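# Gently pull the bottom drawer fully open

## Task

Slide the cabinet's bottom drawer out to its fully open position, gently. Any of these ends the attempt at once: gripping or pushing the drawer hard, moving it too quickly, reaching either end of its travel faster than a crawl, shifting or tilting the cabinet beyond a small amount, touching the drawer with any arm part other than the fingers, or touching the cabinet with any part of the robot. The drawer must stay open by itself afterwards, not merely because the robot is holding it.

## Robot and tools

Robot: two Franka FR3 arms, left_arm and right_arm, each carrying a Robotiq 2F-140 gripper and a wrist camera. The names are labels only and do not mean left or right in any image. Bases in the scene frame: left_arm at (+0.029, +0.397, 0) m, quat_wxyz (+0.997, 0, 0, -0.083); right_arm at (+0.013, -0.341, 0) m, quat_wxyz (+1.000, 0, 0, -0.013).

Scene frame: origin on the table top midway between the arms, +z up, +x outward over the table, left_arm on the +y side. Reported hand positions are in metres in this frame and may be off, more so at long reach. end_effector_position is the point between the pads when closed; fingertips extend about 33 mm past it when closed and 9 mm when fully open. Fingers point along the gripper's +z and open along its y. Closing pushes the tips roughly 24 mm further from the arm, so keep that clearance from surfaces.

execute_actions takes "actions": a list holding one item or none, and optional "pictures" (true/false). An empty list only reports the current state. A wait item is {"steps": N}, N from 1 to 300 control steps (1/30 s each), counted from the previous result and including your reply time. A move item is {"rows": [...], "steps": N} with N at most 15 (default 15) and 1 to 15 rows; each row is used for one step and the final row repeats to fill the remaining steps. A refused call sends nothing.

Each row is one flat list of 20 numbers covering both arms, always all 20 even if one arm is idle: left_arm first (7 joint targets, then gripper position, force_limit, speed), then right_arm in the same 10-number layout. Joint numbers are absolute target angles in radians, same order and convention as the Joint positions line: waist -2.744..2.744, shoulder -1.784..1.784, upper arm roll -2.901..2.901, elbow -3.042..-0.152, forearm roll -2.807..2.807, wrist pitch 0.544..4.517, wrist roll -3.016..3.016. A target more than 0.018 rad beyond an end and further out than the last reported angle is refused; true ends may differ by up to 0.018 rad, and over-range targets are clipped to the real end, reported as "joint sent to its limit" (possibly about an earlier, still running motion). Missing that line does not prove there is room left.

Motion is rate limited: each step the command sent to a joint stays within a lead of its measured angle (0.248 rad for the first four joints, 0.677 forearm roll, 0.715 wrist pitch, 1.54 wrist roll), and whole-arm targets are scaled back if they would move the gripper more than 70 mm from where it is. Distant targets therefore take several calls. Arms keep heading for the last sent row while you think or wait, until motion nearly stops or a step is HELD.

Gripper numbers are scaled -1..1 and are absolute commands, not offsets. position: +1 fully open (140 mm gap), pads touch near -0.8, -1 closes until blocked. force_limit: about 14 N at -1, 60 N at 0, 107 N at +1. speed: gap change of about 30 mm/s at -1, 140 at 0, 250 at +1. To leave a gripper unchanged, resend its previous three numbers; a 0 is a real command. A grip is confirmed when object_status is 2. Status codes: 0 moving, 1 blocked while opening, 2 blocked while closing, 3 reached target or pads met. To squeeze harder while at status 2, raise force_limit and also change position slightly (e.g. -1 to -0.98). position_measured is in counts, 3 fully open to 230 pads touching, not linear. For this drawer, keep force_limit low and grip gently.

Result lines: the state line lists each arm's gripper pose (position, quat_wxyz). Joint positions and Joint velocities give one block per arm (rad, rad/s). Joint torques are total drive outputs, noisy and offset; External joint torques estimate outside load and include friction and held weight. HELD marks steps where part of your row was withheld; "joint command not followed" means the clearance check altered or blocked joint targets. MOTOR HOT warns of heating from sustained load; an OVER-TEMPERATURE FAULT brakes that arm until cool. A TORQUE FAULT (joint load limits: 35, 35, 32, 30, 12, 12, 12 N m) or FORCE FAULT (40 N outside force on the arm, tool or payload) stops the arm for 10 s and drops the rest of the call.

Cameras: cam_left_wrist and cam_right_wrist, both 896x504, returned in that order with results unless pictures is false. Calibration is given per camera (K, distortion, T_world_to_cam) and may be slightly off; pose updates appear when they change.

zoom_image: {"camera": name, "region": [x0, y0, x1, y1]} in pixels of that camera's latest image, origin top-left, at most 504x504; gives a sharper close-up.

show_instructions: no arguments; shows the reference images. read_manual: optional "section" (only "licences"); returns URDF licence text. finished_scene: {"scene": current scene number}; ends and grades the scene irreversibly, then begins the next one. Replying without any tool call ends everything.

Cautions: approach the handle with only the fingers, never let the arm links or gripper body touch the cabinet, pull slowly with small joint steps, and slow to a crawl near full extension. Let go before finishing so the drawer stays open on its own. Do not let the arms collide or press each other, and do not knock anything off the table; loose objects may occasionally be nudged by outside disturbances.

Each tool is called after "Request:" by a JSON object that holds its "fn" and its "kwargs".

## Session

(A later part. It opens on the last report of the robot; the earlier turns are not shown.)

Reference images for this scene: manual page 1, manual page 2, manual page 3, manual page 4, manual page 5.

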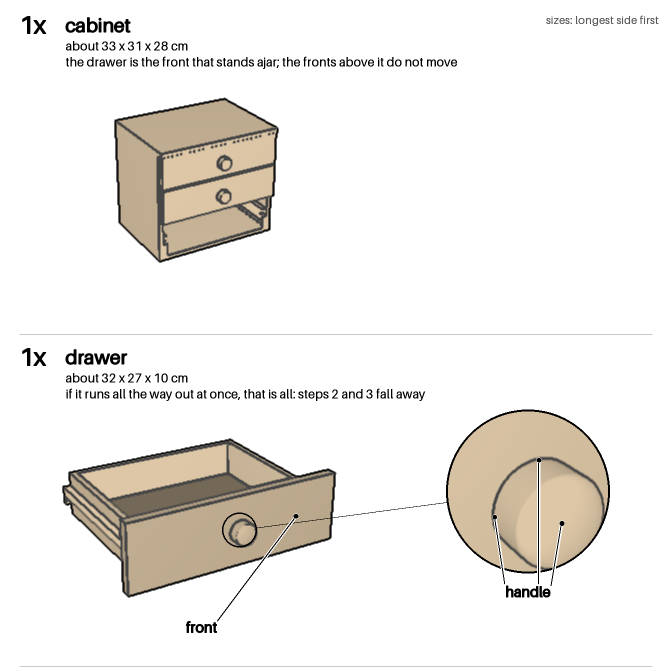

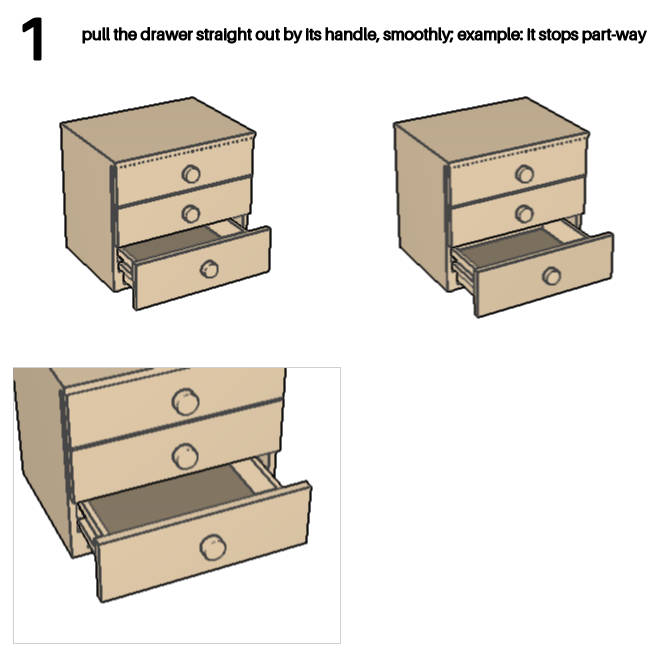

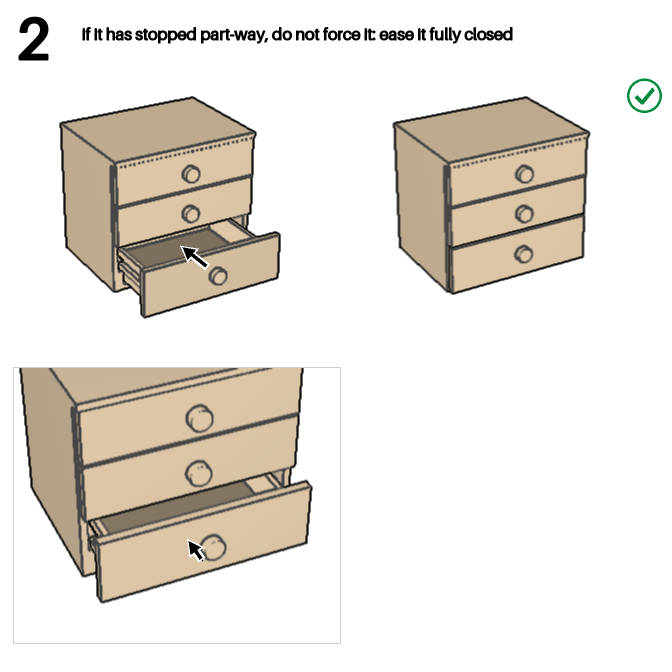

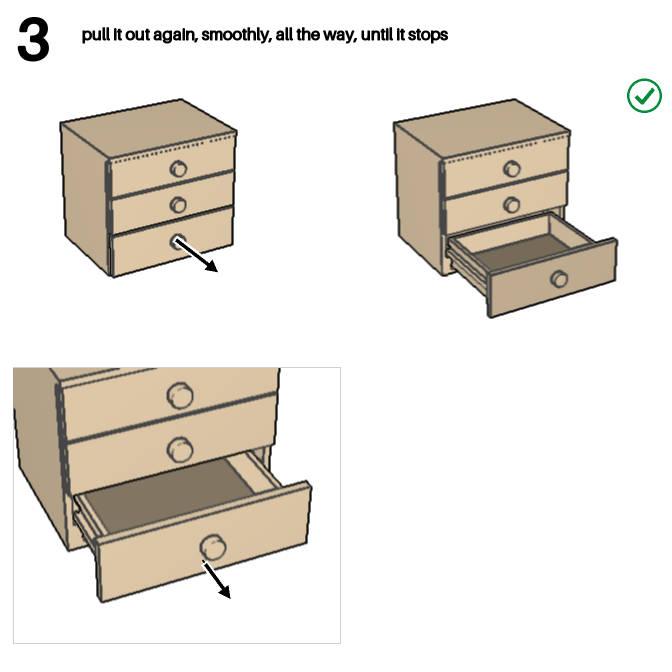

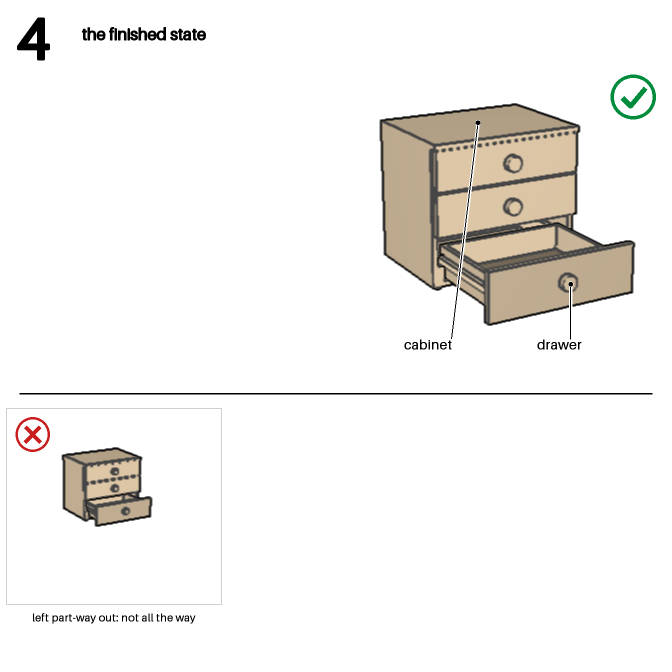

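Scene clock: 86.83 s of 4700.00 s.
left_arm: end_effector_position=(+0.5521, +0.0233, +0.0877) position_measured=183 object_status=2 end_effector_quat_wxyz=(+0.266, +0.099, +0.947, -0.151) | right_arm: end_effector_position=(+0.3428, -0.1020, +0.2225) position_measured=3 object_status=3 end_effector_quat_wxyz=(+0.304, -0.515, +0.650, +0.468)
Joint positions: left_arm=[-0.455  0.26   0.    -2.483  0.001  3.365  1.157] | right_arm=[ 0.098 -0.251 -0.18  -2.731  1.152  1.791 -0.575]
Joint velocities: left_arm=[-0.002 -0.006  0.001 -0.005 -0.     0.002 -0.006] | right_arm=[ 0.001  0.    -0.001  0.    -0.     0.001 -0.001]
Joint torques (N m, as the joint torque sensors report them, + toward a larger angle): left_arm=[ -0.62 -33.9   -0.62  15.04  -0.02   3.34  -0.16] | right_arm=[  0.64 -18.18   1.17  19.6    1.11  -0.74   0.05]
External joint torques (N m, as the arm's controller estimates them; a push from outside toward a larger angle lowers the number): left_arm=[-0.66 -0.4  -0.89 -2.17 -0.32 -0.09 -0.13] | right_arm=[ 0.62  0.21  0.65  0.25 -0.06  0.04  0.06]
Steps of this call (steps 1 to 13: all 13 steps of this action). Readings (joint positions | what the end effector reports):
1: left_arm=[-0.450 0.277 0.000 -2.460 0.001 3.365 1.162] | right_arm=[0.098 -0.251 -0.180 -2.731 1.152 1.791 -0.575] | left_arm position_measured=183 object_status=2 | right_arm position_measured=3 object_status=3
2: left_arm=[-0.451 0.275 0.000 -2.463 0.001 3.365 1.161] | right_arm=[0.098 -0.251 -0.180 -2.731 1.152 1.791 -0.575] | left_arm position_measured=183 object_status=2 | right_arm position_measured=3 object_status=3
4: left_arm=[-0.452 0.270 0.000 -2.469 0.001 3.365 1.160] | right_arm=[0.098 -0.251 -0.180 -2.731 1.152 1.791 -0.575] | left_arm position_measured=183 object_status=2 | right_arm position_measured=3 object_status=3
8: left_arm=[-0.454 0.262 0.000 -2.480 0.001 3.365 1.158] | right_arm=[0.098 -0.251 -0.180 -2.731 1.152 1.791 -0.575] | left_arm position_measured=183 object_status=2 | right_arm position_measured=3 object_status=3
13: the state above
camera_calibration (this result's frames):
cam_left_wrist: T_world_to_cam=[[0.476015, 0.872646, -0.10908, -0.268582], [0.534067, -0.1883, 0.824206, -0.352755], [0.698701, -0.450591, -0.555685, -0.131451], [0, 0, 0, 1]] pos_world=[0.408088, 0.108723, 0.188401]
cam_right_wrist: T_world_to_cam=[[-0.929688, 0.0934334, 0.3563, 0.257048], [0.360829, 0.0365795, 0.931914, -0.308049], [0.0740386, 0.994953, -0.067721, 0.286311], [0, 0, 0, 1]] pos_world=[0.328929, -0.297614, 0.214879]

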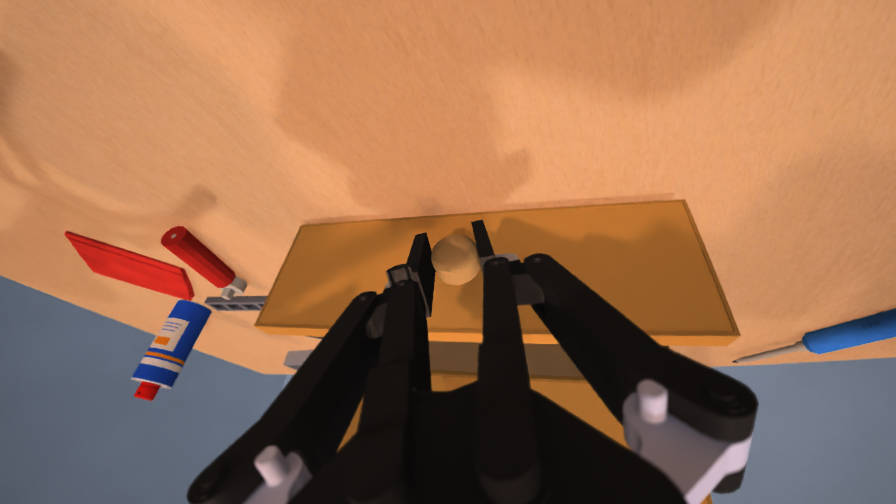

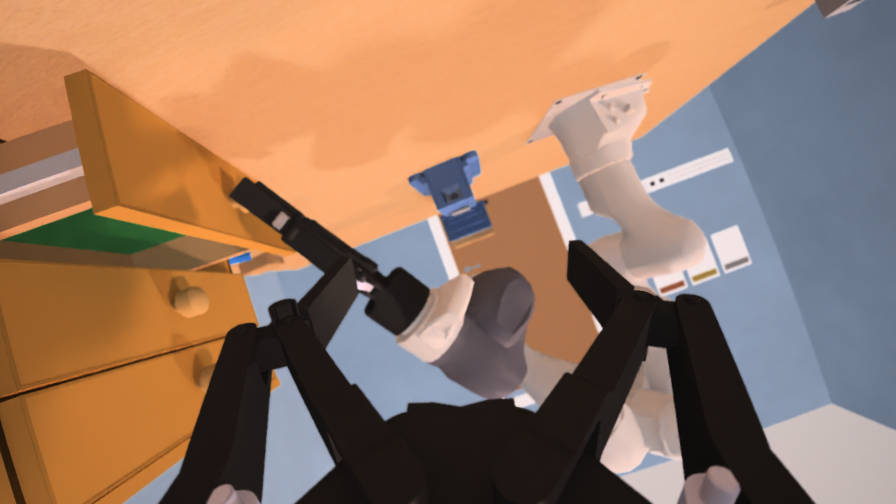

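Request:
{"fn": "execute_actions", "kwargs": {"actions": [{"rows":[[-0.457,0.2541,0,-2.491,0,3.3639,1.1491,-1,-1,-1,0.098,-0.251,-0.18,-2.731,1.152,1.791,-0.575,1,-1,0],[-0.4577,0.2515,0,-2.4945,0,3.3638,1.1485,-1,-1,-1,0.098,-0.251,-0.18,-2.731,1.152,1.791,-0.575,1,-1,0],[-0.4585,0.2488,0,-2.498,0,3.3637,1.1479,-1,-1,-1,0.098,-0.251,-0.18,-2.731,1.152,1.791,-0.575,1,-1,0],[-0.4593,0.2461,0,-2.5015,0,3.3636,1.1473,-1,-1,-1,0.098,-0.251,-0.18,-2.731,1.152,1.791,-0.575,1,-1,0],[-0.46,0.2435,0,-2.505,0,3.3635,1.1467,-1,-1,-1,0.098,-0.251,-0.18,-2.731,1.152,1.791,-0.575,1,-1,0],[-0.4608,0.2408,0,-2.5085,0,3.3634,1.1461,-1,-1,-1,0.098,-0.251,-0.18,-2.731,1.152,1.791,-0.575,1,-1,0],[-0.4616,0.2381,0,-2.512,0,3.3633,1.1455,-1,-1,-1,0.098,-0.251,-0.18,-2.731,1.152,1.791,-0.575,1,-1,0],[-0.4624,0.2354,0,-2.5155,0,3.3632,1.1449,-1,-1,-1,0.098,-0.251,-0.18,-2.731,1.152,1.791,-0.575,1,-1,0],[-0.4631,0.2328,0,-2.519,0,3.3631,1.1443,-1,-1,-1,0.098,-0.251,-0.18,-2.731,1.152,1.791,-0.575,1,-1,0],[-0.4639,0.2301,0,-2.5225,0,3.363,1.1437,-1,-1,-1,0.098,-0.251,-0.18,-2.731,1.152,1.791,-0.575,1,-1,0]],"steps":10}], "pictures": false}}

Request:
{"fn": "execute_actions", "kwargs": {"actions": [{"rows":[[-0.4647,0.2273,0,-2.526,0,3.3628,1.143,-1,-1,-1,0.098,-0.251,-0.18,-2.731,1.152,1.791,-0.575,1,-1,0],[-0.4656,0.2246,0,-2.5295,0,3.3625,1.1423,-1,-1,-1,0.098,-0.251,-0.18,-2.731,1.152,1.791,-0.575,1,-1,0],[-0.4664,0.2218,0,-2.533,0,3.3623,1.1417,-1,-1,-1,0.098,-0.251,-0.18,-2.731,1.152,1.791,-0.575,1,-1,0],[-0.4672,0.2191,0,-2.5364,0,3.3621,1.141,-1,-1,-1,0.098,-0.251,-0.18,-2.731,1.152,1.791,-0.575,1,-1,0],[-0.468,0.2163,0,-2.5399,0,3.3618,1.1403,-1,-1,-1,0.098,-0.251,-0.18,-2.731,1.152,1.791,-0.575,1,-1,0],[-0.4689,0.2135,0,-2.5434,0,3.3616,1.1396,-1,-1,-1,0.098,-0.251,-0.18,-2.731,1.152,1.791,-0.575,1,-1,0],[-0.4697,0.2108,0,-2.5469,0,3.3614,1.1389,-1,-1,-1,0.098,-0.251,-0.18,-2.731,1.152,1.791,-0.575,1,-1,0],[-0.4705,0.208,0,-2.5504,0,3.3611,1.1383,-1,-1,-1,0.098,-0.251,-0.18,-2.731,1.152,1.791,-0.575,1,-1,0],[-0.4713,0.2053,0,-2.5539,0,3.3609,1.1376,-1,-1,-1,0.098,-0.251,-0.18,-2.731,1.152,1.791,-0.575,1,-1,0],[-0.4722,0.2025,0,-2.5574,0,3.3607,1.1369,-1,-1,-1,0.098,-0.251,-0.18,-2.731,1.152,1.791,-0.575,1,-1,0],[-0.473,0.1997,0,-2.5609,0,3.3604,1.1362,-1,-1,-1,0.098,-0.251,-0.18,-2.731,1.152,1.791,-0.575,1,-1,0],[-0.4738,0.197,0,-2.5643,0,3.3602,1.1355,-1,-1,-1,0.098,-0.251,-0.18,-2.731,1.152,1.791,-0.575,1,-1,0],[-0.4746,0.1942,0,-2.5678,0,3.36,1.1349,-1,-1,-1,0.098,-0.251,-0.18,-2.731,1.152,1.791,-0.575,1,-1,0],[-0.4755,0.1915,0,-2.5713,0,3.3597,1.1342,-1,-1,-1,0.098,-0.251,-0.18,-2.731,1.152,1.791,-0.575,1,-1,0],[-0.4763,0.1887,0,-2.5748,0,3.3595,1.1335,-1,-1,-1,0.098,-0.251,-0.18,-2.731,1.152,1.791,-0.575,1,-1,0]],"steps":15}], "pictures": false}}

Request:
{"fn": "execute_actions", "kwargs": {"actions": [{"rows":[[-0.4772,0.1859,0,-2.5782,0,3.3591,1.1328,-1,-1,-1,0.098,-0.251,-0.18,-2.731,1.152,1.791,-0.575,1,-1,0],[-0.4781,0.1831,0,-2.5816,0,3.3588,1.132,-1,-1,-1,0.098,-0.251,-0.18,-2.731,1.152,1.791,-0.575,1,-1,0],[-0.4789,0.1803,0,-2.585,0,3.3584,1.1313,-1,-1,-1,0.098,-0.251,-0.18,-2.731,1.152,1.791,-0.575,1,-1,0],[-0.4798,0.1775,0,-2.5884,0,3.358,1.1306,-1,-1,-1,0.098,-0.251,-0.18,-2.731,1.152,1.791,-0.575,1,-1,0],[-0.4807,0.1747,0,-2.5918,0,3.3577,1.1298,-1,-1,-1,0.098,-0.251,-0.18,-2.731,1.152,1.791,-0.575,1,-1,0],[-0.4816,0.1719,0,-2.5952,0,3.3573,1.1291,-1,-1,-1,0.098,-0.251,-0.18,-2.731,1.152,1.791,-0.575,1,-1,0],[-0.4825,0.1691,0,-2.5986,0,3.3569,1.1284,-1,-1,-1,0.098,-0.251,-0.18,-2.731,1.152,1.791,-0.575,1,-1,0],[-0.4833,0.1664,0,-2.6019,0,3.3566,1.1276,-1,-1,-1,0.098,-0.251,-0.18,-2.731,1.152,1.791,-0.575,1,-1,0],[-0.4842,0.1636,0,-2.6053,0,3.3562,1.1269,-1,-1,-1,0.098,-0.251,-0.18,-2.731,1.152,1.791,-0.575,1,-1,0],[-0.4851,0.1608,0,-2.6087,0,3.3558,1.1262,-1,-1,-1,0.098,-0.251,-0.18,-2.731,1.152,1.791,-0.575,1,-1,0],[-0.486,0.158,0,-2.6121,0,3.3555,1.1254,-1,-1,-1,0.098,-0.251,-0.18,-2.731,1.152,1.791,-0.575,1,-1,0],[-0.4869,0.1552,0,-2.6155,0,3.3551,1.1247,-1,-1,-1,0.098,-0.251,-0.18,-2.731,1.152,1.791,-0.575,1,-1,0],[-0.4877,0.1524,0,-2.6189,0,3.3547,1.124,-1,-1,-1,0.098,-0.251,-0.18,-2.731,1.152,1.791,-0.575,1,-1,0],[-0.4886,0.1496,0,-2.6223,0,3.3544,1.1232,-1,-1,-1,0.098,-0.251,-0.18,-2.731,1.152,1.791,-0.575,1,-1,0],[-0.4895,0.1468,0,-2.6257,0,3.354,1.1225,-1,-1,-1,0.098,-0.251,-0.18,-2.731,1.152,1.791,-0.575,1,-1,0]],"steps":15}], "pictures": false}}

Request:
{"fn": "execute_actions", "kwargs": {"actions": [{"rows":[[-0.4904,0.1439,0,-2.629,0,3.3535,1.1217,-1,-1,-1,0.098,-0.251,-0.18,-2.731,1.152,1.791,-0.575,1,-1,0],[-0.4914,0.1411,0,-2.6323,0,3.353,1.1209,-1,-1,-1,0.098,-0.251,-0.18,-2.731,1.152,1.791,-0.575,1,-1,0],[-0.4923,0.1382,0,-2.6356,0,3.3525,1.1201,-1,-1,-1,0.098,-0.251,-0.18,-2.731,1.152,1.791,-0.575,1,-1,0],[-0.4933,0.1354,0,-2.639,0,3.352,1.1194,-1,-1,-1,0.098,-0.251,-0.18,-2.731,1.152,1.791,-0.575,1,-1,0],[-0.4942,0.1325,0,-2.6423,0,3.3515,1.1186,-1,-1,-1,0.098,-0.251,-0.18,-2.731,1.152,1.791,-0.575,1,-1,0],[-0.4951,0.1297,0,-2.6456,0,3.351,1.1178,-1,-1,-1,0.098,-0.251,-0.18,-2.731,1.152,1.791,-0.575,1,-1,0],[-0.4961,0.1268,0,-2.6489,0,3.3505,1.117,-1,-1,-1,0.098,-0.251,-0.18,-2.731,1.152,1.791,-0.575,1,-1,0],[-0.497,0.124,0,-2.6522,0,3.35,1.1162,-1,-1,-1,0.098,-0.251,-0.18,-2.731,1.152,1.791,-0.575,1,-1,0],[-0.498,0.1211,0,-2.6555,0,3.3495,1.1154,-1,-1,-1,0.098,-0.251,-0.18,-2.731,1.152,1.791,-0.575,1,-1,0],[-0.4989,0.1183,0,-2.6588,0,3.349,1.1146,-1,-1,-1,0.098,-0.251,-0.18,-2.731,1.152,1.791,-0.575,1,-1,0],[-0.4998,0.1154,0,-2.6621,0,3.3485,1.1138,-1,-1,-1,0.098,-0.251,-0.18,-2.731,1.152,1.791,-0.575,1,-1,0],[-0.5008,0.1126,0,-2.6655,0,3.348,1.1131,-1,-1,-1,0.098,-0.251,-0.18,-2.731,1.152,1.791,-0.575,1,-1,0],[-0.5017,0.1097,0,-2.6688,0,3.3475,1.1123,-1,-1,-1,0.098,-0.251,-0.18,-2.731,1.152,1.791,-0.575,1,-1,0],[-0.5027,0.1069,0,-2.6721,0,3.347,1.1115,-1,-1,-1,0.098,-0.251,-0.18,-2.731,1.152,1.791,-0.575,1,-1,0],[-0.5036,0.104,0,-2.6754,0,3.3465,1.1107,-1,-1,-1,0.098,-0.251,-0.18,-2.731,1.152,1.791,-0.575,1,-1,0]],"steps":15}], "pictures": false}}

Request:
{"fn": "execute_actions", "kwargs": {"actions": [{"rows":[[-0.5046,0.1011,0,-2.6786,0,3.3458,1.1099,-1,-1,-1,0.098,-0.251,-0.18,-2.731,1.152,1.791,-0.575,1,-1,0],[-0.5056,0.0982,0,-2.6819,0,3.3452,1.109,-1,-1,-1,0.098,-0.251,-0.18,-2.731,1.152,1.791,-0.575,1,-1,0],[-0.5066,0.0953,0,-2.6851,0,3.3445,1.1082,-1,-1,-1,0.098,-0.251,-0.18,-2.731,1.152,1.791,-0.575,1,-1,0],[-0.5076,0.0923,0,-2.6883,0,3.3439,1.1073,-1,-1,-1,0.098,-0.251,-0.18,-2.731,1.152,1.791,-0.575,1,-1,0],[-0.5086,0.0894,0,-2.6916,0,3.3432,1.1065,-1,-1,-1,0.098,-0.251,-0.18,-2.731,1.152,1.791,-0.575,1,-1,0],[-0.5096,0.0865,0,-2.6948,0,3.3426,1.1056,-1,-1,-1,0.098,-0.251,-0.18,-2.731,1.152,1.791,-0.575,1,-1,0],[-0.5106,0.0836,0,-2.698,0,3.3419,1.1048,-1,-1,-1,0.098,-0.251,-0.18,-2.731,1.152,1.791,-0.575,1,-1,0],[-0.5117,0.0807,0,-2.7013,0,3.3413,1.1039,-1,-1,-1,0.098,-0.251,-0.18,-2.731,1.152,1.791,-0.575,1,-1,0],[-0.5127,0.0778,0,-2.7045,0,3.3406,1.1031,-1,-1,-1,0.098,-0.251,-0.18,-2.731,1.152,1.791,-0.575,1,-1,0],[-0.5137,0.0749,0,-2.7077,0,3.34,1.1022,-1,-1,-1,0.098,-0.251,-0.18,-2.731,1.152,1.791,-0.575,1,-1,0],[-0.5147,0.072,0,-2.711,0,3.3393,1.1014,-1,-1,-1,0.098,-0.251,-0.18,-2.731,1.152,1.791,-0.575,1,-1,0],[-0.5157,0.069,0,-2.7142,0,3.3387,1.1005,-1,-1,-1,0.098,-0.251,-0.18,-2.731,1.152,1.791,-0.575,1,-1,0],[-0.5167,0.0661,0,-2.7174,0,3.338,1.0997,-1,-1,-1,0.098,-0.251,-0.18,-2.731,1.152,1.791,-0.575,1,-1,0],[-0.5177,0.0632,0,-2.7207,0,3.3374,1.0988,-1,-1,-1,0.098,-0.251,-0.18,-2.731,1.152,1.791,-0.575,1,-1,0],[-0.5187,0.0603,0,-2.7239,0,3.3367,1.098,-1,-1,-1,0.098,-0.251,-0.18,-2.731,1.152,1.791,-0.575,1,-1,0]],"steps":15}], "pictures": false}}

Request:
{"fn": "execute_actions", "kwargs": {"actions": [{"rows":[[-0.5195,0.0581,0,-2.7263,0,3.3361,1.0973,-1,-1,-1,0.098,-0.251,-0.18,-2.731,1.152,1.791,-0.575,1,-1,0],[-0.5201,0.0563,0,-2.7282,0,3.3357,1.0968,-1,-1,-1,0.098,-0.251,-0.18,-2.731,1.152,1.791,-0.575,1,-1,0],[-0.5207,0.0547,0,-2.7299,0,3.3353,1.0963,-1,-1,-1,0.098,-0.251,-0.18,-2.731,1.152,1.791,-0.575,1,-1,0],[-0.5212,0.0534,0,-2.7313,0,3.3349,1.0959,-1,-1,-1,0.098,-0.251,-0.18,-2.731,1.152,1.791,-0.575,1,-1,0],[-0.5216,0.0523,0,-2.7325,0,3.3346,1.0955,-1,-1,-1,0.098,-0.251,-0.18,-2.731,1.152,1.791,-0.575,1,-1,0],[-0.5219,0.0514,0,-2.7335,0,3.3344,1.0952,-1,-1,-1,0.098,-0.251,-0.18,-2.731,1.152,1.791,-0.575,1,-1,0],[-0.5222,0.0505,0,-2.7344,0,3.3341,1.095,-1,-1,-1,0.098,-0.251,-0.18,-2.731,1.152,1.791,-0.575,1,-1,0],[-0.5225,0.0496,0,-2.7354,0,3.3339,1.0947,-1,-1,-1,0.098,-0.251,-0.18,-2.731,1.152,1.791,-0.575,1,-1,0],[-0.5229,0.0487,0,-2.7363,0,3.3337,1.0944,-1,-1,-1,0.098,-0.251,-0.18,-2.731,1.152,1.791,-0.575,1,-1,0],[-0.5232,0.0478,0,-2.7373,0,3.3335,1.0941,-1,-1,-1,0.098,-0.251,-0.18,-2.731,1.152,1.791,-0.575,1,-1,0],[-0.5235,0.0469,0,-2.7382,0,3.3332,1.0939,-1,-1,-1,0.098,-0.251,-0.18,-2.731,1.152,1.791,-0.575,1,-1,0],[-0.5238,0.046,0,-2.7392,0,3.333,1.0936,-1,-1,-1,0.098,-0.251,-0.18,-2.731,1.152,1.791,-0.575,1,-1,0],[-0.5241,0.0451,0,-2.7402,0,3.3328,1.0933,-1,-1,-1,0.098,-0.251,-0.18,-2.731,1.152,1.791,-0.575,1,-1,0],[-0.5245,0.0442,0,-2.7411,0,3.3325,1.093,-1,-1,-1,0.098,-0.251,-0.18,-2.731,1.152,1.791,-0.575,1,-1,0],[-0.5248,0.0434,0,-2.7421,0,3.3323,1.0928,-1,-1,-1,0.098,-0.251,-0.18,-2.731,1.152,1.791,-0.575,1,-1,0]],"steps":15}]}}

Scene clock: 100.77 s of 4700.00 s.
left_arm: end_effector_position=(+0.5421, +0.0257, +0.0879) position_measured=183 object_status=2 end_effector_quat_wxyz=(+0.262, +0.100, +0.948, -0.151) | right_arm: end_effector_position=(+0.3428, -0.1020, +0.2225) position_measured=3 object_status=3 end_effector_quat_wxyz=(+0.304, -0.515, +0.650, +0.468)
Joint positions: left_arm=[-0.461  0.239  0.    -2.511  0.001  3.365  1.153] | right_arm=[ 0.098 -0.251 -0.18  -2.731  1.152  1.791 -0.575]
Joint velocities: left_arm=[-0.023 -0.079 -0.001 -0.102 -0.    -0.001 -0.015] | right_arm=[-0.     0.001  0.    -0.    -0.    -0.001 -0.002]
Joint torques (N m, as the joint torque sensors report them, + toward a larger angle): left_arm=[ -0.14 -32.91  -0.59  14.03  -0.02   3.15  -0.16] | right_arm=[  0.63 -18.41   1.22  19.77   1.01  -0.74   0.01]
External joint torques (N m, as the arm's controller estimates them; a push from outside toward a larger angle lowers the number): left_arm=[-0.28 -0.56 -0.83 -3.36 -0.32 -0.24 -0.14] | right_arm=[ 0.61 -0.05  0.69  0.44 -0.15  0.04  0.02]
Steps of this call (steps 1 to 15: the robot went on to your last target; steps 16 to 90: nothing new was sent; then 10.60 s passed at rest; steps 91 to 100: all 10 steps of this action). Readings (joint positions | what the end effector reports):
91: left_arm=[-0.455 0.259 0.000 -2.484 0.001 3.365 1.155] | right_arm=[0.098 -0.251 -0.180 -2.731 1.152 1.791 -0.575] | left_arm position_measured=183 object_status=2 | right_arm position_measured=3 object_status=3
92: left_arm=[-0.456 0.258 0.000 -2.486 0.001 3.365 1.155] | right_arm=[0.098 -0.251 -0.180 -2.731 1.152 1.791 -0.575] | left_arm position_measured=183 object_status=2 | right_arm position_measured=3 object_status=3
94: left_arm=[-0.457 0.254 0.000 -2.491 0.001 3.365 1.155] | right_arm=[0.098 -0.251 -0.180 -2.731 1.152 1.791 -0.575] | left_arm position_measured=183 object_status=2 | right_arm position_measured=3 object_status=3
98: left_arm=[-0.460 0.244 0.000 -2.504 0.001 3.365 1.154] | right_arm=[0.098 -0.251 -0.180 -2.731 1.152 1.791 -0.575] | left_arm position_measured=183 object_status=2 | right_arm position_measured=3 object_status=3
100: the state above

Scene clock: 101.27 s of 4700.00 s.
left_arm: end_effector_position=(+0.5229, +0.0304, +0.0881) position_measured=183 object_status=2 end_effector_quat_wxyz=(+0.256, +0.101, +0.949, -0.151) | right_arm: end_effector_position=(+0.3428, -0.1020, +0.2225) position_measured=3 object_status=3 end_effector_quat_wxyz=(+0.304, -0.515, +0.650, +0.468)
Joint positions: left_arm=[-0.473  0.198  0.    -2.563  0.001  3.365  1.144] | right_arm=[ 0.098 -0.251 -0.18  -2.731  1.152  1.791 -0.575]
Joint velocities: left_arm=[-0.025 -0.083 -0.    -0.104 -0.    -0.001 -0.019] | right_arm=[0.001 0.001 0.001 0.001 0.    0.001 0.   ]
Joint torques (N m, as the joint torque sensors report them, + toward a larger angle): left_arm=[ -0.79 -31.06  -0.5   15.    -0.04   2.71  -0.12] | right_arm=[  0.37 -18.45   1.28  20.23   1.05  -0.77   0.07]
External joint torques (N m, as the arm's controller estimates them; a push from outside toward a larger angle lowers the number): left_arm=[-0.98 -0.16 -0.75 -2.22 -0.33 -0.69 -0.1 ] | right_arm=[ 0.31 -0.08  0.7   0.89 -0.12  0.02  0.08]
Steps of this call (steps 1 to 15: all 15 steps of this action). Readings (joint positions | what the end effector reports):
1: left_arm=[-0.462 0.236 0.000 -2.514 0.001 3.365 1.152] | right_arm=[0.098 -0.251 -0.180 -2.731 1.152 1.791 -0.575] | left_arm position_measured=183 object_status=2 | right_arm position_measured=3 object_status=3
2: left_arm=[-0.463 0.233 0.000 -2.518 0.001 3.365 1.152] | right_arm=[0.098 -0.251 -0.180 -2.731 1.152 1.791 -0.575] | left_arm position_measured=183 object_status=2 | right_arm position_measured=3 object_status=3
4: left_arm=[-0.464 0.228 0.000 -2.525 0.001 3.365 1.150] | right_arm=[0.098 -0.251 -0.180 -2.731 1.152 1.791 -0.575] | left_arm position_measured=183 object_status=2 | right_arm position_measured=3 object_status=3
8: left_arm=[-0.467 0.217 0.000 -2.539 0.001 3.365 1.148] | right_arm=[0.098 -0.251 -0.180 -2.731 1.152 1.791 -0.575] | left_arm position_measured=183 object_status=2 | right_arm position_measured=3 object_status=3
15: the state above

Scene clock: 101.77 s of 4700.00 s.
left_arm: end_effector_position=(+0.5035, +0.0352, +0.0884) position_measured=183 object_status=2 end_effector_quat_wxyz=(+0.249, +0.103, +0.951, -0.150) | right_arm: end_effector_position=(+0.3428, -0.1020, +0.2225) position_measured=3 object_status=3 end_effector_quat_wxyz=(+0.304, -0.515, +0.650, +0.468)
Joint positions: left_arm=[-0.486  0.156  0.    -2.615  0.001  3.361  1.133] | right_arm=[ 0.098 -0.251 -0.18  -2.731  1.152  1.791 -0.575]
Joint velocities: left_arm=[-0.027 -0.083 -0.    -0.101  0.001 -0.011 -0.02 ] | right_arm=[ 0.001 -0.001 -0.001  0.001 -0.001  0.001 -0.002]
Joint torques (N m, as the joint torque sensors report them, + toward a larger angle): left_arm=[ -0.59 -30.29  -0.51  14.78  -0.04   2.8   -0.12] | right_arm=[  0.42 -18.47   1.27  19.99   1.08  -0.76   0.03]
External joint torques (N m, as the arm's controller estimates them; a push from outside toward a larger angle lowers the number): left_arm=[-0.68 -1.   -0.62 -2.24 -0.34 -0.63 -0.09] | right_arm=[ 0.44 -0.06  0.78  0.6  -0.09  0.02  0.03]
Steps of this call (steps 1 to 15: all 15 steps of this action). Readings (joint positions | what the end effector reports):
1: left_arm=[-0.474 0.195 0.000 -2.567 0.001 3.365 1.143] | right_arm=[0.098 -0.251 -0.180 -2.731 1.152 1.791 -0.575] | left_arm position_measured=183 object_status=2 | right_arm position_measured=3 object_status=3
2: left_arm=[-0.475 0.193 0.000 -2.570 0.001 3.365 1.142] | right_arm=[0.098 -0.251 -0.180 -2.731 1.152 1.791 -0.575] | left_arm position_measured=183 object_status=2 | right_arm position_measured=3 object_status=3
4: left_arm=[-0.477 0.187 0.000 -2.577 0.001 3.364 1.141] | right_arm=[0.098 -0.251 -0.180 -2.731 1.152 1.791 -0.575] | left_arm position_measured=183 object_status=2 | right_arm position_measured=3 object_status=3
8: left_arm=[-0.480 0.176 0.000 -2.591 0.001 3.363 1.138] | right_arm=[0.098 -0.251 -0.180 -2.731 1.152 1.791 -0.575] | left_arm position_measured=183 object_status=2 | right_arm position_measured=3 object_status=3
15: the state above

Scene clock: 102.27 s of 4700.00 s.
left_arm: end_effector_position=(+0.4841, +0.0399, +0.0887) position_measured=183 object_status=2 end_effector_quat_wxyz=(+0.241, +0.104, +0.953, -0.150) | right_arm: end_effector_position=(+0.3428, -0.1020, +0.2225) position_measured=3 object_status=3 end_effector_quat_wxyz=(+0.304, -0.515, +0.650, +0.468)
Joint positions: left_arm=[-0.5    0.114  0.    -2.665  0.001  3.354  1.122] | right_arm=[ 0.098 -0.251 -0.18  -2.731  1.152  1.791 -0.575]
Joint velocities: left_arm=[-0.027 -0.084 -0.001 -0.098 -0.    -0.016 -0.022] | right_arm=[-0.    -0.     0.001  0.002 -0.002  0.001  0.001]
Joint torques (N m, as the joint torque sensors report them, + toward a larger angle): left_arm=[ -0.63 -29.19  -0.74  15.1   -0.05   2.79  -0.19] | right_arm=[  0.43 -18.61   1.13  19.74   1.02  -0.75   0.  ]
External joint torques (N m, as the arm's controller estimates them; a push from outside toward a larger angle lowers the number): left_arm=[-0.79 -1.56 -0.9  -1.69 -0.33 -0.68 -0.16] | right_arm=[ 0.41 -0.15  0.58  0.31 -0.15  0.03  0.01]
Steps of this call (steps 1 to 15: all 15 steps of this action). Readings (joint positions | what the end effector reports):
1: left_arm=[-0.487 0.154 0.000 -2.618 0.001 3.360 1.133] | right_arm=[0.098 -0.251 -0.180 -2.731 1.152 1.791 -0.575] | left_arm position_measured=183 object_status=2 | right_arm position_measured=3 object_status=3
2: left_arm=[-0.488 0.151 0.000 -2.621 0.001 3.360 1.132] | right_arm=[0.098 -0.251 -0.180 -2.731 1.152 1.791 -0.575] | left_arm position_measured=183 object_status=2 | right_arm position_measured=3 object_status=3
4: left_arm=[-0.490 0.145 0.000 -2.628 0.001 3.359 1.131] | right_arm=[0.098 -0.251 -0.180 -2.731 1.152 1.791 -0.575] | left_arm position_measured=183 object_status=2 | right_arm position_measured=3 object_status=3
8: left_arm=[-0.493 0.134 0.000 -2.641 0.001 3.357 1.128] | right_arm=[0.098 -0.251 -0.180 -2.731 1.152 1.791 -0.575] | left_arm position_measured=183 object_status=2 | right_arm position_measured=3 object_status=3
15: the state above

Scene clock: 102.77 s of 4700.00 s.
left_arm: end_effector_position=(+0.4646, +0.0448, +0.0889) position_measured=183 object_status=2 end_effector_quat_wxyz=(+0.233, +0.106, +0.955, -0.149) | right_arm: end_effector_position=(+0.3428, -0.1020, +0.2225) position_measured=3 object_status=3 end_effector_quat_wxyz=(+0.304, -0.515, +0.650, +0.468)
Joint positions: left_arm=[-0.515  0.07   0.    -2.713  0.001  3.345  1.11 ] | right_arm=[ 0.098 -0.251 -0.18  -2.731  1.152  1.791 -0.575]
Joint velocities: left_arm=[-0.03  -0.087 -0.    -0.095 -0.002 -0.019 -0.022] | right_arm=[-0.001 -0.     0.     0.001  0.001  0.    -0.   ]
Joint torques (N m, as the joint torque sensors report them, + toward a larger angle): left_arm=[ -1.05 -26.85  -0.76  14.64  -0.08   2.73  -0.18] | right_arm=[  0.34 -18.36   1.27  19.75   1.05  -0.75   0.03]
External joint torques (N m, as the arm's controller estimates them; a push from outside toward a larger angle lowers the number): left_arm=[-1.21 -0.73 -0.85 -2.12 -0.35 -0.66 -0.15] | right_arm=[ 0.35  0.15  0.77  0.31 -0.13  0.03  0.04]
Steps of this call (steps 1 to 15: all 15 steps of this action). Readings (joint positions | what the end effector reports):
1: left_arm=[-0.501 0.111 0.000 -2.668 0.001 3.353 1.122] | right_arm=[0.098 -0.251 -0.180 -2.731 1.152 1.791 -0.575] | left_arm position_measured=183 object_status=2 | right_arm position_measured=3 object_status=3
2: left_arm=[-0.502 0.108 0.000 -2.671 0.001 3.353 1.121] | right_arm=[0.098 -0.251 -0.180 -2.731 1.152 1.791 -0.575] | left_arm position_measured=183 object_status=2 | right_arm position_measured=3 object_status=3
4: left_arm=[-0.504 0.102 0.000 -2.678 0.001 3.352 1.119] | right_arm=[0.098 -0.251 -0.180 -2.731 1.152 1.791 -0.575] | left_arm position_measured=183 object_status=2 | right_arm position_measured=3 object_status=3
8: left_arm=[-0.508 0.091 0.000 -2.691 0.001 3.349 1.116] | right_arm=[0.098 -0.251 -0.180 -2.731 1.152 1.791 -0.575] | left_arm position_measured=183 object_status=2 | right_arm position_measured=3 object_status=3
15: the state above

Scene clock: 103.27 s of 4700.00 s.
left_arm: end_effector_position=(+0.4551, +0.0471, +0.0891) position_measured=183 object_status=2 end_effector_quat_wxyz=(+0.229, +0.106, +0.956, -0.149) | right_arm: end_effector_position=(+0.3428, -0.1020, +0.2225) position_measured=3 object_status=3 end_effector_quat_wxyz=(+0.304, -0.515, +0.650, +0.468)
Joint positions: left_arm=[-0.522  0.048  0.    -2.736  0.001  3.339  1.102] | right_arm=[ 0.098 -0.251 -0.18  -2.731  1.152  1.791 -0.575]
Joint velocities: left_arm=[-0.01  -0.028 -0.001 -0.029  0.    -0.006 -0.009] | right_arm=[ 0.001  0.     0.001 -0.001 -0.    -0.     0.   ]
Joint torques (N m, as the joint torque sensors report them, + toward a larger angle): left_arm=[ -1.   -27.    -0.49  13.49  -0.07   2.6   -0.23] | right_arm=[  0.38 -18.39   1.08  19.86   1.08  -0.79   0.07]
External joint torques (N m, as the arm's controller estimates them; a push from outside toward a larger angle lowers the number): left_arm=[-1.01 -1.37 -0.51 -2.91 -0.35 -0.76 -0.2 ] | right_arm=[ 0.34  0.01  0.53  0.54 -0.08  0.    0.08]
Steps of this call (steps 1 to 15: all 15 steps of this action). Readings (joint positions | what the end effector reports):
1: left_arm=[-0.516 0.067 0.000 -2.716 0.001 3.344 1.109] | right_arm=[0.098 -0.251 -0.180 -2.731 1.152 1.791 -0.575] | left_arm position_measured=183 object_status=2 | right_arm position_measured=3 object_status=3
2: left_arm=[-0.517 0.065 0.000 -2.719 0.001 3.344 1.109] | right_arm=[0.098 -0.251 -0.180 -2.731 1.152 1.791 -0.575] | left_arm position_measured=183 object_status=2 | right_arm position_measured=3 object_status=3
4: left_arm=[-0.518 0.061 0.000 -2.724 0.001 3.342 1.107] | right_arm=[0.098 -0.251 -0.180 -2.731 1.152 1.791 -0.575] | left_arm position_measured=183 object_status=2 | right_arm position_measured=3 object_status=3
8: left_arm=[-0.520 0.055 0.000 -2.729 0.001 3.341 1.105] | right_arm=[0.098 -0.251 -0.180 -2.731 1.152 1.791 -0.575] | left_arm position_measured=183 object_status=2 | right_arm position_measured=3 object_status=3
15: the state above
camera_calibration (this result's frames):
cam_left_wrist: T_world_to_cam=[[0.486122, 0.864316, -0.129007, -0.245496], [0.587668, -0.214063, 0.780271, -0.316872], [0.646785, -0.455121, -0.611992, -0.0233643], [0, 0, 0, 1]] pos_world=[0.320668, 0.133722, 0.201277]
cam_right_wrist: T_world_to_cam=[[-0.929688, 0.0934333, 0.3563, 0.257048], [0.360829, 0.0365794, 0.931914, -0.308049], [0.0740386, 0.994953, -0.0677209, 0.286311], [0, 0, 0, 1]] pos_world=[0.328929, -0.297614, 0.214879]

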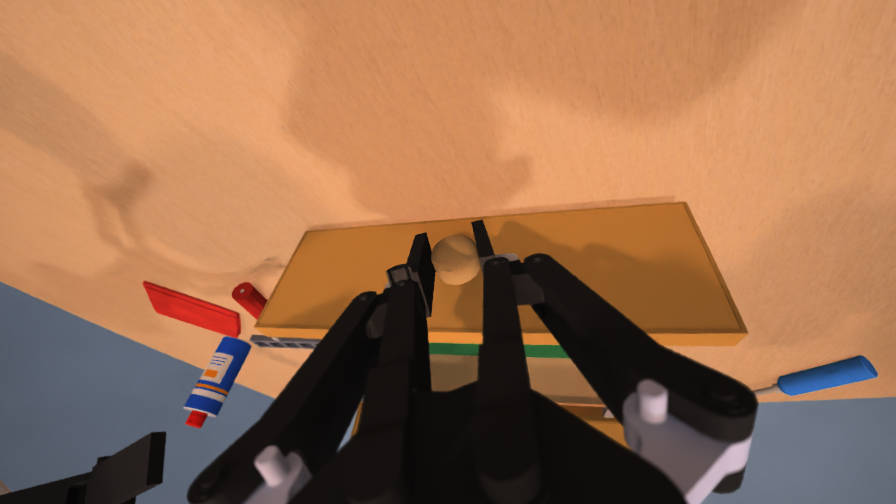

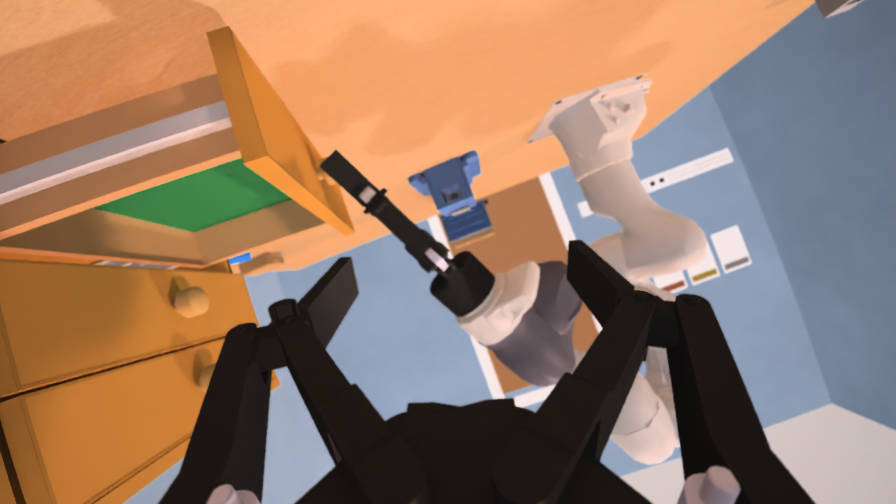

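Request:
{"fn": "execute_actions", "kwargs": {"actions": [{"rows":[[-0.5251,0.0425,0,-2.743,0,3.332,1.0925,-1,-1,-1,0.098,-0.251,-0.18,-2.731,1.152,1.791,-0.575,1,-1,0],[-0.5254,0.0416,0,-2.744,0,3.3318,1.0922,-1,-1,-1,0.098,-0.251,-0.18,-2.731,1.152,1.791,-0.575,1,-1,0],[-0.5258,0.0407,0,-2.7449,0,3.3315,1.092,-1,-1,-1,0.098,-0.251,-0.18,-2.731,1.152,1.791,-0.575,1,-1,0],[-0.5261,0.0398,0,-2.7459,0,3.3313,1.0917,-1,-1,-1,0.098,-0.251,-0.18,-2.731,1.152,1.791,-0.575,1,-1,0],[-0.5264,0.0389,0,-2.7468,0,3.331,1.0914,-1,-1,-1,0.098,-0.251,-0.18,-2.731,1.152,1.791,-0.575,1,-1,0],[-0.5267,0.038,0,-2.7478,0,3.3308,1.0911,-1,-1,-1,0.098,-0.251,-0.18,-2.731,1.152,1.791,-0.575,1,-1,0],[-0.527,0.0371,0,-2.7487,0,3.3305,1.0908,-1,-1,-1,0.098,-0.251,-0.18,-2.731,1.152,1.791,-0.575,1,-1,0],[-0.5274,0.0362,0,-2.7497,0,3.3303,1.0906,-1,-1,-1,0.098,-0.251,-0.18,-2.731,1.152,1.791,-0.575,1,-1,0],[-0.5277,0.0353,0,-2.7506,0,3.33,1.0903,-1,-1,-1,0.098,-0.251,-0.18,-2.731,1.152,1.791,-0.575,1,-1,0],[-0.528,0.0344,0,-2.7516,0,3.3298,1.09,-1,-1,-1,0.098,-0.251,-0.18,-2.731,1.152,1.791,-0.575,1,-1,0],[-0.5283,0.0335,0,-2.7525,0,3.3295,1.0897,-1,-1,-1,0.098,-0.251,-0.18,-2.731,1.152,1.791,-0.575,1,-1,0],[-0.5286,0.0326,0,-2.7535,0,3.3293,1.0894,-1,-1,-1,0.098,-0.251,-0.18,-2.731,1.152,1.791,-0.575,1,-1,0],[-0.529,0.0317,0,-2.7544,0,3.329,1.0892,-1,-1,-1,0.098,-0.251,-0.18,-2.731,1.152,1.791,-0.575,1,-1,0],[-0.5293,0.0308,0,-2.7554,0,3.3288,1.0889,-1,-1,-1,0.098,-0.251,-0.18,-2.731,1.152,1.791,-0.575,1,-1,0],[-0.5296,0.0299,0,-2.7563,0,3.3285,1.0886,-1,-1,-1,0.098,-0.251,-0.18,-2.731,1.152,1.791,-0.575,1,-1,0]],"steps":15}], "pictures": false}}

Request:
{"fn": "execute_actions", "kwargs": {"actions": [{"rows":[[-0.5298,0.0293,0,-2.7569,0,3.3283,1.0884,-1,-1,-1,0.098,-0.251,-0.18,-2.731,1.152,1.791,-0.575,1,-1,0],[-0.53,0.0288,0,-2.7575,0,3.3282,1.0882,-1,-1,-1,0.098,-0.251,-0.18,-2.731,1.152,1.791,-0.575,1,-1,0],[-0.5302,0.0282,0,-2.7581,0,3.328,1.0881,-1,-1,-1,0.098,-0.251,-0.18,-2.731,1.152,1.791,-0.575,1,-1,0],[-0.5304,0.0277,0,-2.7587,0,3.3279,1.0879,-1,-1,-1,0.098,-0.251,-0.18,-2.731,1.152,1.791,-0.575,1,-1,0],[-0.5306,0.0271,0,-2.7593,0,3.3277,1.0877,-1,-1,-1,0.098,-0.251,-0.18,-2.731,1.152,1.791,-0.575,1,-1,0],[-0.5308,0.0265,0,-2.7599,0,3.3276,1.0875,-1,-1,-1,0.098,-0.251,-0.18,-2.731,1.152,1.791,-0.575,1,-1,0],[-0.531,0.026,0,-2.7604,0,3.3274,1.0874,-1,-1,-1,0.098,-0.251,-0.18,-2.731,1.152,1.791,-0.575,1,-1,0],[-0.5312,0.0254,0,-2.761,0,3.3273,1.0872,-1,-1,-1,0.098,-0.251,-0.18,-2.731,1.152,1.791,-0.575,1,-1,0],[-0.5314,0.0248,0,-2.7616,0,3.3271,1.087,-1,-1,-1,0.098,-0.251,-0.18,-2.731,1.152,1.791,-0.575,1,-1,0],[-0.5316,0.0243,0,-2.7622,0,3.327,1.0868,-1,-1,-1,0.098,-0.251,-0.18,-2.731,1.152,1.791,-0.575,1,-1,0],[-0.5318,0.0237,0,-2.7628,0,3.3268,1.0867,-1,-1,-1,0.098,-0.251,-0.18,-2.731,1.152,1.791,-0.575,1,-1,0],[-0.532,0.0231,0,-2.7634,0,3.3267,1.0865,-1,-1,-1,0.098,-0.251,-0.18,-2.731,1.152,1.791,-0.575,1,-1,0]],"steps":15}], "pictures": false}}

Scene clock: 109.13 s of 4700.00 s.
left_arm: end_effector_position=(+0.4492, +0.0485, +0.0892) position_measured=183 object_status=2 end_effector_quat_wxyz=(+0.227, +0.106, +0.957, -0.149) | right_arm: end_effector_position=(+0.3428, -0.1020, +0.2225) position_measured=3 object_status=3 end_effector_quat_wxyz=(+0.304, -0.515, +0.650, +0.468)
Joint positions: left_arm=[-0.527  0.035  0.    -2.751  0.001  3.335  1.097] | right_arm=[ 0.098 -0.251 -0.18  -2.731  1.152  1.791 -0.575]
Joint velocities: left_arm=[-0.01  -0.026  0.001 -0.028  0.    -0.008 -0.007] | right_arm=[-0.001  0.001  0.001  0.001  0.001  0.    -0.001]
Joint torques (N m, as the joint torque sensors report them, + toward a larger angle): left_arm=[ -0.6  -25.76  -0.85  14.57  -0.07   2.66  -0.25] | right_arm=[  0.51 -18.71   1.18  19.64   1.05  -0.76   0.07]
External joint torques (N m, as the arm's controller estimates them; a push from outside toward a larger angle lowers the number): left_arm=[-0.63 -0.66 -0.87 -1.83 -0.35 -0.72 -0.23] | right_arm=[ 0.51 -0.35  0.67  0.27 -0.12  0.02  0.08]
Steps of this call (steps 1 to 15: the robot went on to your last target; steps 16 to 90: nothing new was sent; then 2.37 s passed at rest; steps 91 to 105: all 15 steps of this action). Readings (joint positions | what the end effector reports):
91: left_arm=[-0.523 0.046 0.000 -2.739 0.001 3.338 1.100] | right_arm=[0.098 -0.251 -0.180 -2.731 1.152 1.791 -0.575] | left_arm position_measured=183 object_status=2 | right_arm position_measured=3 object_status=3
92: left_arm=[-0.523 0.046 0.000 -2.739 0.001 3.338 1.100] | right_arm=[0.098 -0.251 -0.180 -2.731 1.152 1.791 -0.575] | left_arm position_measured=183 object_status=2 | right_arm position_measured=3 object_status=3
94: left_arm=[-0.524 0.044 0.000 -2.740 0.001 3.338 1.100] | right_arm=[0.098 -0.251 -0.180 -2.731 1.152 1.791 -0.575] | left_arm position_measured=183 object_status=2 | right_arm position_measured=3 object_status=3
98: left_arm=[-0.525 0.041 0.000 -2.744 0.001 3.337 1.099] | right_arm=[0.098 -0.251 -0.180 -2.731 1.152 1.791 -0.575] | left_arm position_measured=183 object_status=2 | right_arm position_measured=3 object_status=3
105: the state above

Scene clock: 109.63 s of 4700.00 s.
left_arm: end_effector_position=(+0.4457, +0.0494, +0.0892) position_measured=183 object_status=2 end_effector_quat_wxyz=(+0.225, +0.106, +0.957, -0.149) | right_arm: end_effector_position=(+0.3428, -0.1020, +0.2225) position_measured=3 object_status=3 end_effector_quat_wxyz=(+0.304, -0.515, +0.650, +0.468)
Joint positions: left_arm=[-0.53   0.027  0.    -2.759  0.001  3.333  1.094] | right_arm=[ 0.098 -0.251 -0.18  -2.731  1.152  1.791 -0.575]
Joint velocities: left_arm=[ 0.     0.001 -0.    -0.     0.     0.    -0.003] | right_arm=[ 0.001  0.     0.     0.001  0.001 -0.    -0.   ]
Joint torques (N m, as the joint torque sensors report them, + toward a larger angle): left_arm=[ -1.17 -26.09  -0.98  13.69  -0.05   2.49  -0.32] | right_arm=[  0.25 -18.25   1.15  19.95   1.05  -0.76   0.05]
External joint torques (N m, as the arm's controller estimates them; a push from outside toward a larger angle lowers the number): left_arm=[-1.13 -1.16 -0.97 -2.54 -0.33 -0.86 -0.29] | right_arm=[ 0.26  0.13  0.64  0.58 -0.12  0.02  0.06]
Steps of this call (steps 1 to 15: all 15 steps of this action). Readings (joint positions | what the end effector reports):
1: left_arm=[-0.527 0.034 0.000 -2.751 0.001 3.335 1.097] | right_arm=[0.098 -0.251 -0.180 -2.731 1.152 1.791 -0.575] | left_arm position_measured=183 object_status=2 | right_arm position_measured=3 object_status=3
2: left_arm=[-0.528 0.033 0.000 -2.752 0.001 3.335 1.097] | right_arm=[0.098 -0.251 -0.180 -2.731 1.152 1.791 -0.575] | left_arm position_measured=183 object_status=2 | right_arm position_measured=3 object_status=3
4: left_arm=[-0.528 0.032 0.000 -2.754 0.001 3.334 1.096] | right_arm=[0.098 -0.251 -0.180 -2.731 1.152 1.791 -0.575] | left_arm position_measured=183 object_status=2 | right_arm position_measured=3 object_status=3
8: left_arm=[-0.529 0.030 0.000 -2.756 0.001 3.334 1.096] | right_arm=[0.098 -0.251 -0.180 -2.731 1.152 1.791 -0.575] | left_arm position_measured=183 object_status=2 | right_arm position_measured=3 object_status=3
15: the state above

Probably at the stop; confirm with 1.5 mm.

Request:
{"fn": "execute_actions", "kwargs": {"actions": [{"rows":[[-0.5322,0.0225,0,-2.764,0,3.3265,1.0863,-1,-1,-1,0.098,-0.251,-0.18,-2.731,1.152,1.791,-0.575,1,-1,0],[-0.5324,0.022,0,-2.7646,0,3.3264,1.0862,-1,-1,-1,0.098,-0.251,-0.18,-2.731,1.152,1.791,-0.575,1,-1,0],[-0.5326,0.0214,0,-2.7652,0,3.3262,1.086,-1,-1,-1,0.098,-0.251,-0.18,-2.731,1.152,1.791,-0.575,1,-1,0],[-0.5328,0.0209,0,-2.7658,0,3.3261,1.0858,-1,-1,-1,0.098,-0.251,-0.18,-2.731,1.152,1.791,-0.575,1,-1,0],[-0.533,0.0203,0,-2.7664,0,3.3259,1.0856,-1,-1,-1,0.098,-0.251,-0.18,-2.731,1.152,1.791,-0.575,1,-1,0],[-0.5332,0.0197,0,-2.767,0,3.3258,1.0855,-1,-1,-1,0.098,-0.251,-0.18,-2.731,1.152,1.791,-0.575,1,-1,0]],"steps":10}], "pictures": false}}

Scene clock: 110.97 s of 4700.00 s.
left_arm: end_effector_position=(+0.4455, +0.0494, +0.0894) position_measured=183 object_status=2 end_effector_quat_wxyz=(+0.225, +0.105, +0.957, -0.150) | right_arm: end_effector_position=(+0.3428, -0.1020, +0.2225) position_measured=3 object_status=3 end_effector_quat_wxyz=(+0.304, -0.515, +0.650, +0.468)
Joint positions: left_arm=[-0.53   0.026  0.    -2.76   0.001  3.333  1.093] | right_arm=[ 0.098 -0.251 -0.18  -2.731  1.152  1.791 -0.575]
Joint velocities: left_arm=[ 0.001  0.001 -0.001  0.001 -0.     0.    -0.005] | right_arm=[-0.001 -0.001 -0.001 -0.    -0.     0.     0.   ]
Joint torques (N m, as the joint torque sensors report them, + toward a larger angle): left_arm=[ -1.78 -27.45  -0.67  11.78  -0.04   2.36  -0.26] | right_arm=[  0.16 -18.     1.2   19.75   1.03  -0.78   0.03]
External joint torques (N m, as the arm's controller estimates them; a push from outside toward a larger angle lowers the number): left_arm=[-1.77 -2.61 -0.69 -4.45 -0.32 -0.99 -0.23] | right_arm=[ 0.21  0.46  0.73  0.34 -0.14 -0.01  0.04]
Steps of this call (steps 1 to 15: the robot went on to your last target; steps 16 to 30: nothing new was sent; steps 31 to 40: all 10 steps of this action). Readings (joint positions | what the end effector reports):
31: left_arm=[-0.530 0.027 0.000 -2.759 0.001 3.333 1.094] | right_arm=[0.098 -0.251 -0.180 -2.731 1.152 1.791 -0.575] | left_arm position_measured=183 object_status=2 | right_arm position_measured=3 object_status=3
32: left_arm=[-0.530 0.027 0.000 -2.759 0.001 3.333 1.094] | right_arm=[0.098 -0.251 -0.180 -2.731 1.152 1.791 -0.575] | left_arm position_measured=183 object_status=2 | right_arm position_measured=3 object_status=3
34: left_arm=[-0.530 0.026 0.000 -2.760 0.001 3.333 1.093] | right_arm=[0.098 -0.251 -0.180 -2.731 1.152 1.791 -0.575] | left_arm position_measured=183 object_status=2 | right_arm position_measured=3 object_status=3
38: left_arm=[-0.530 0.026 0.000 -2.760 0.001 3.333 1.093] | right_arm=[0.098 -0.251 -0.180 -2.731 1.152 1.791 -0.575] | left_arm position_measured=183 object_status=2 | right_arm position_measured=3 object_status=3
40: the state above


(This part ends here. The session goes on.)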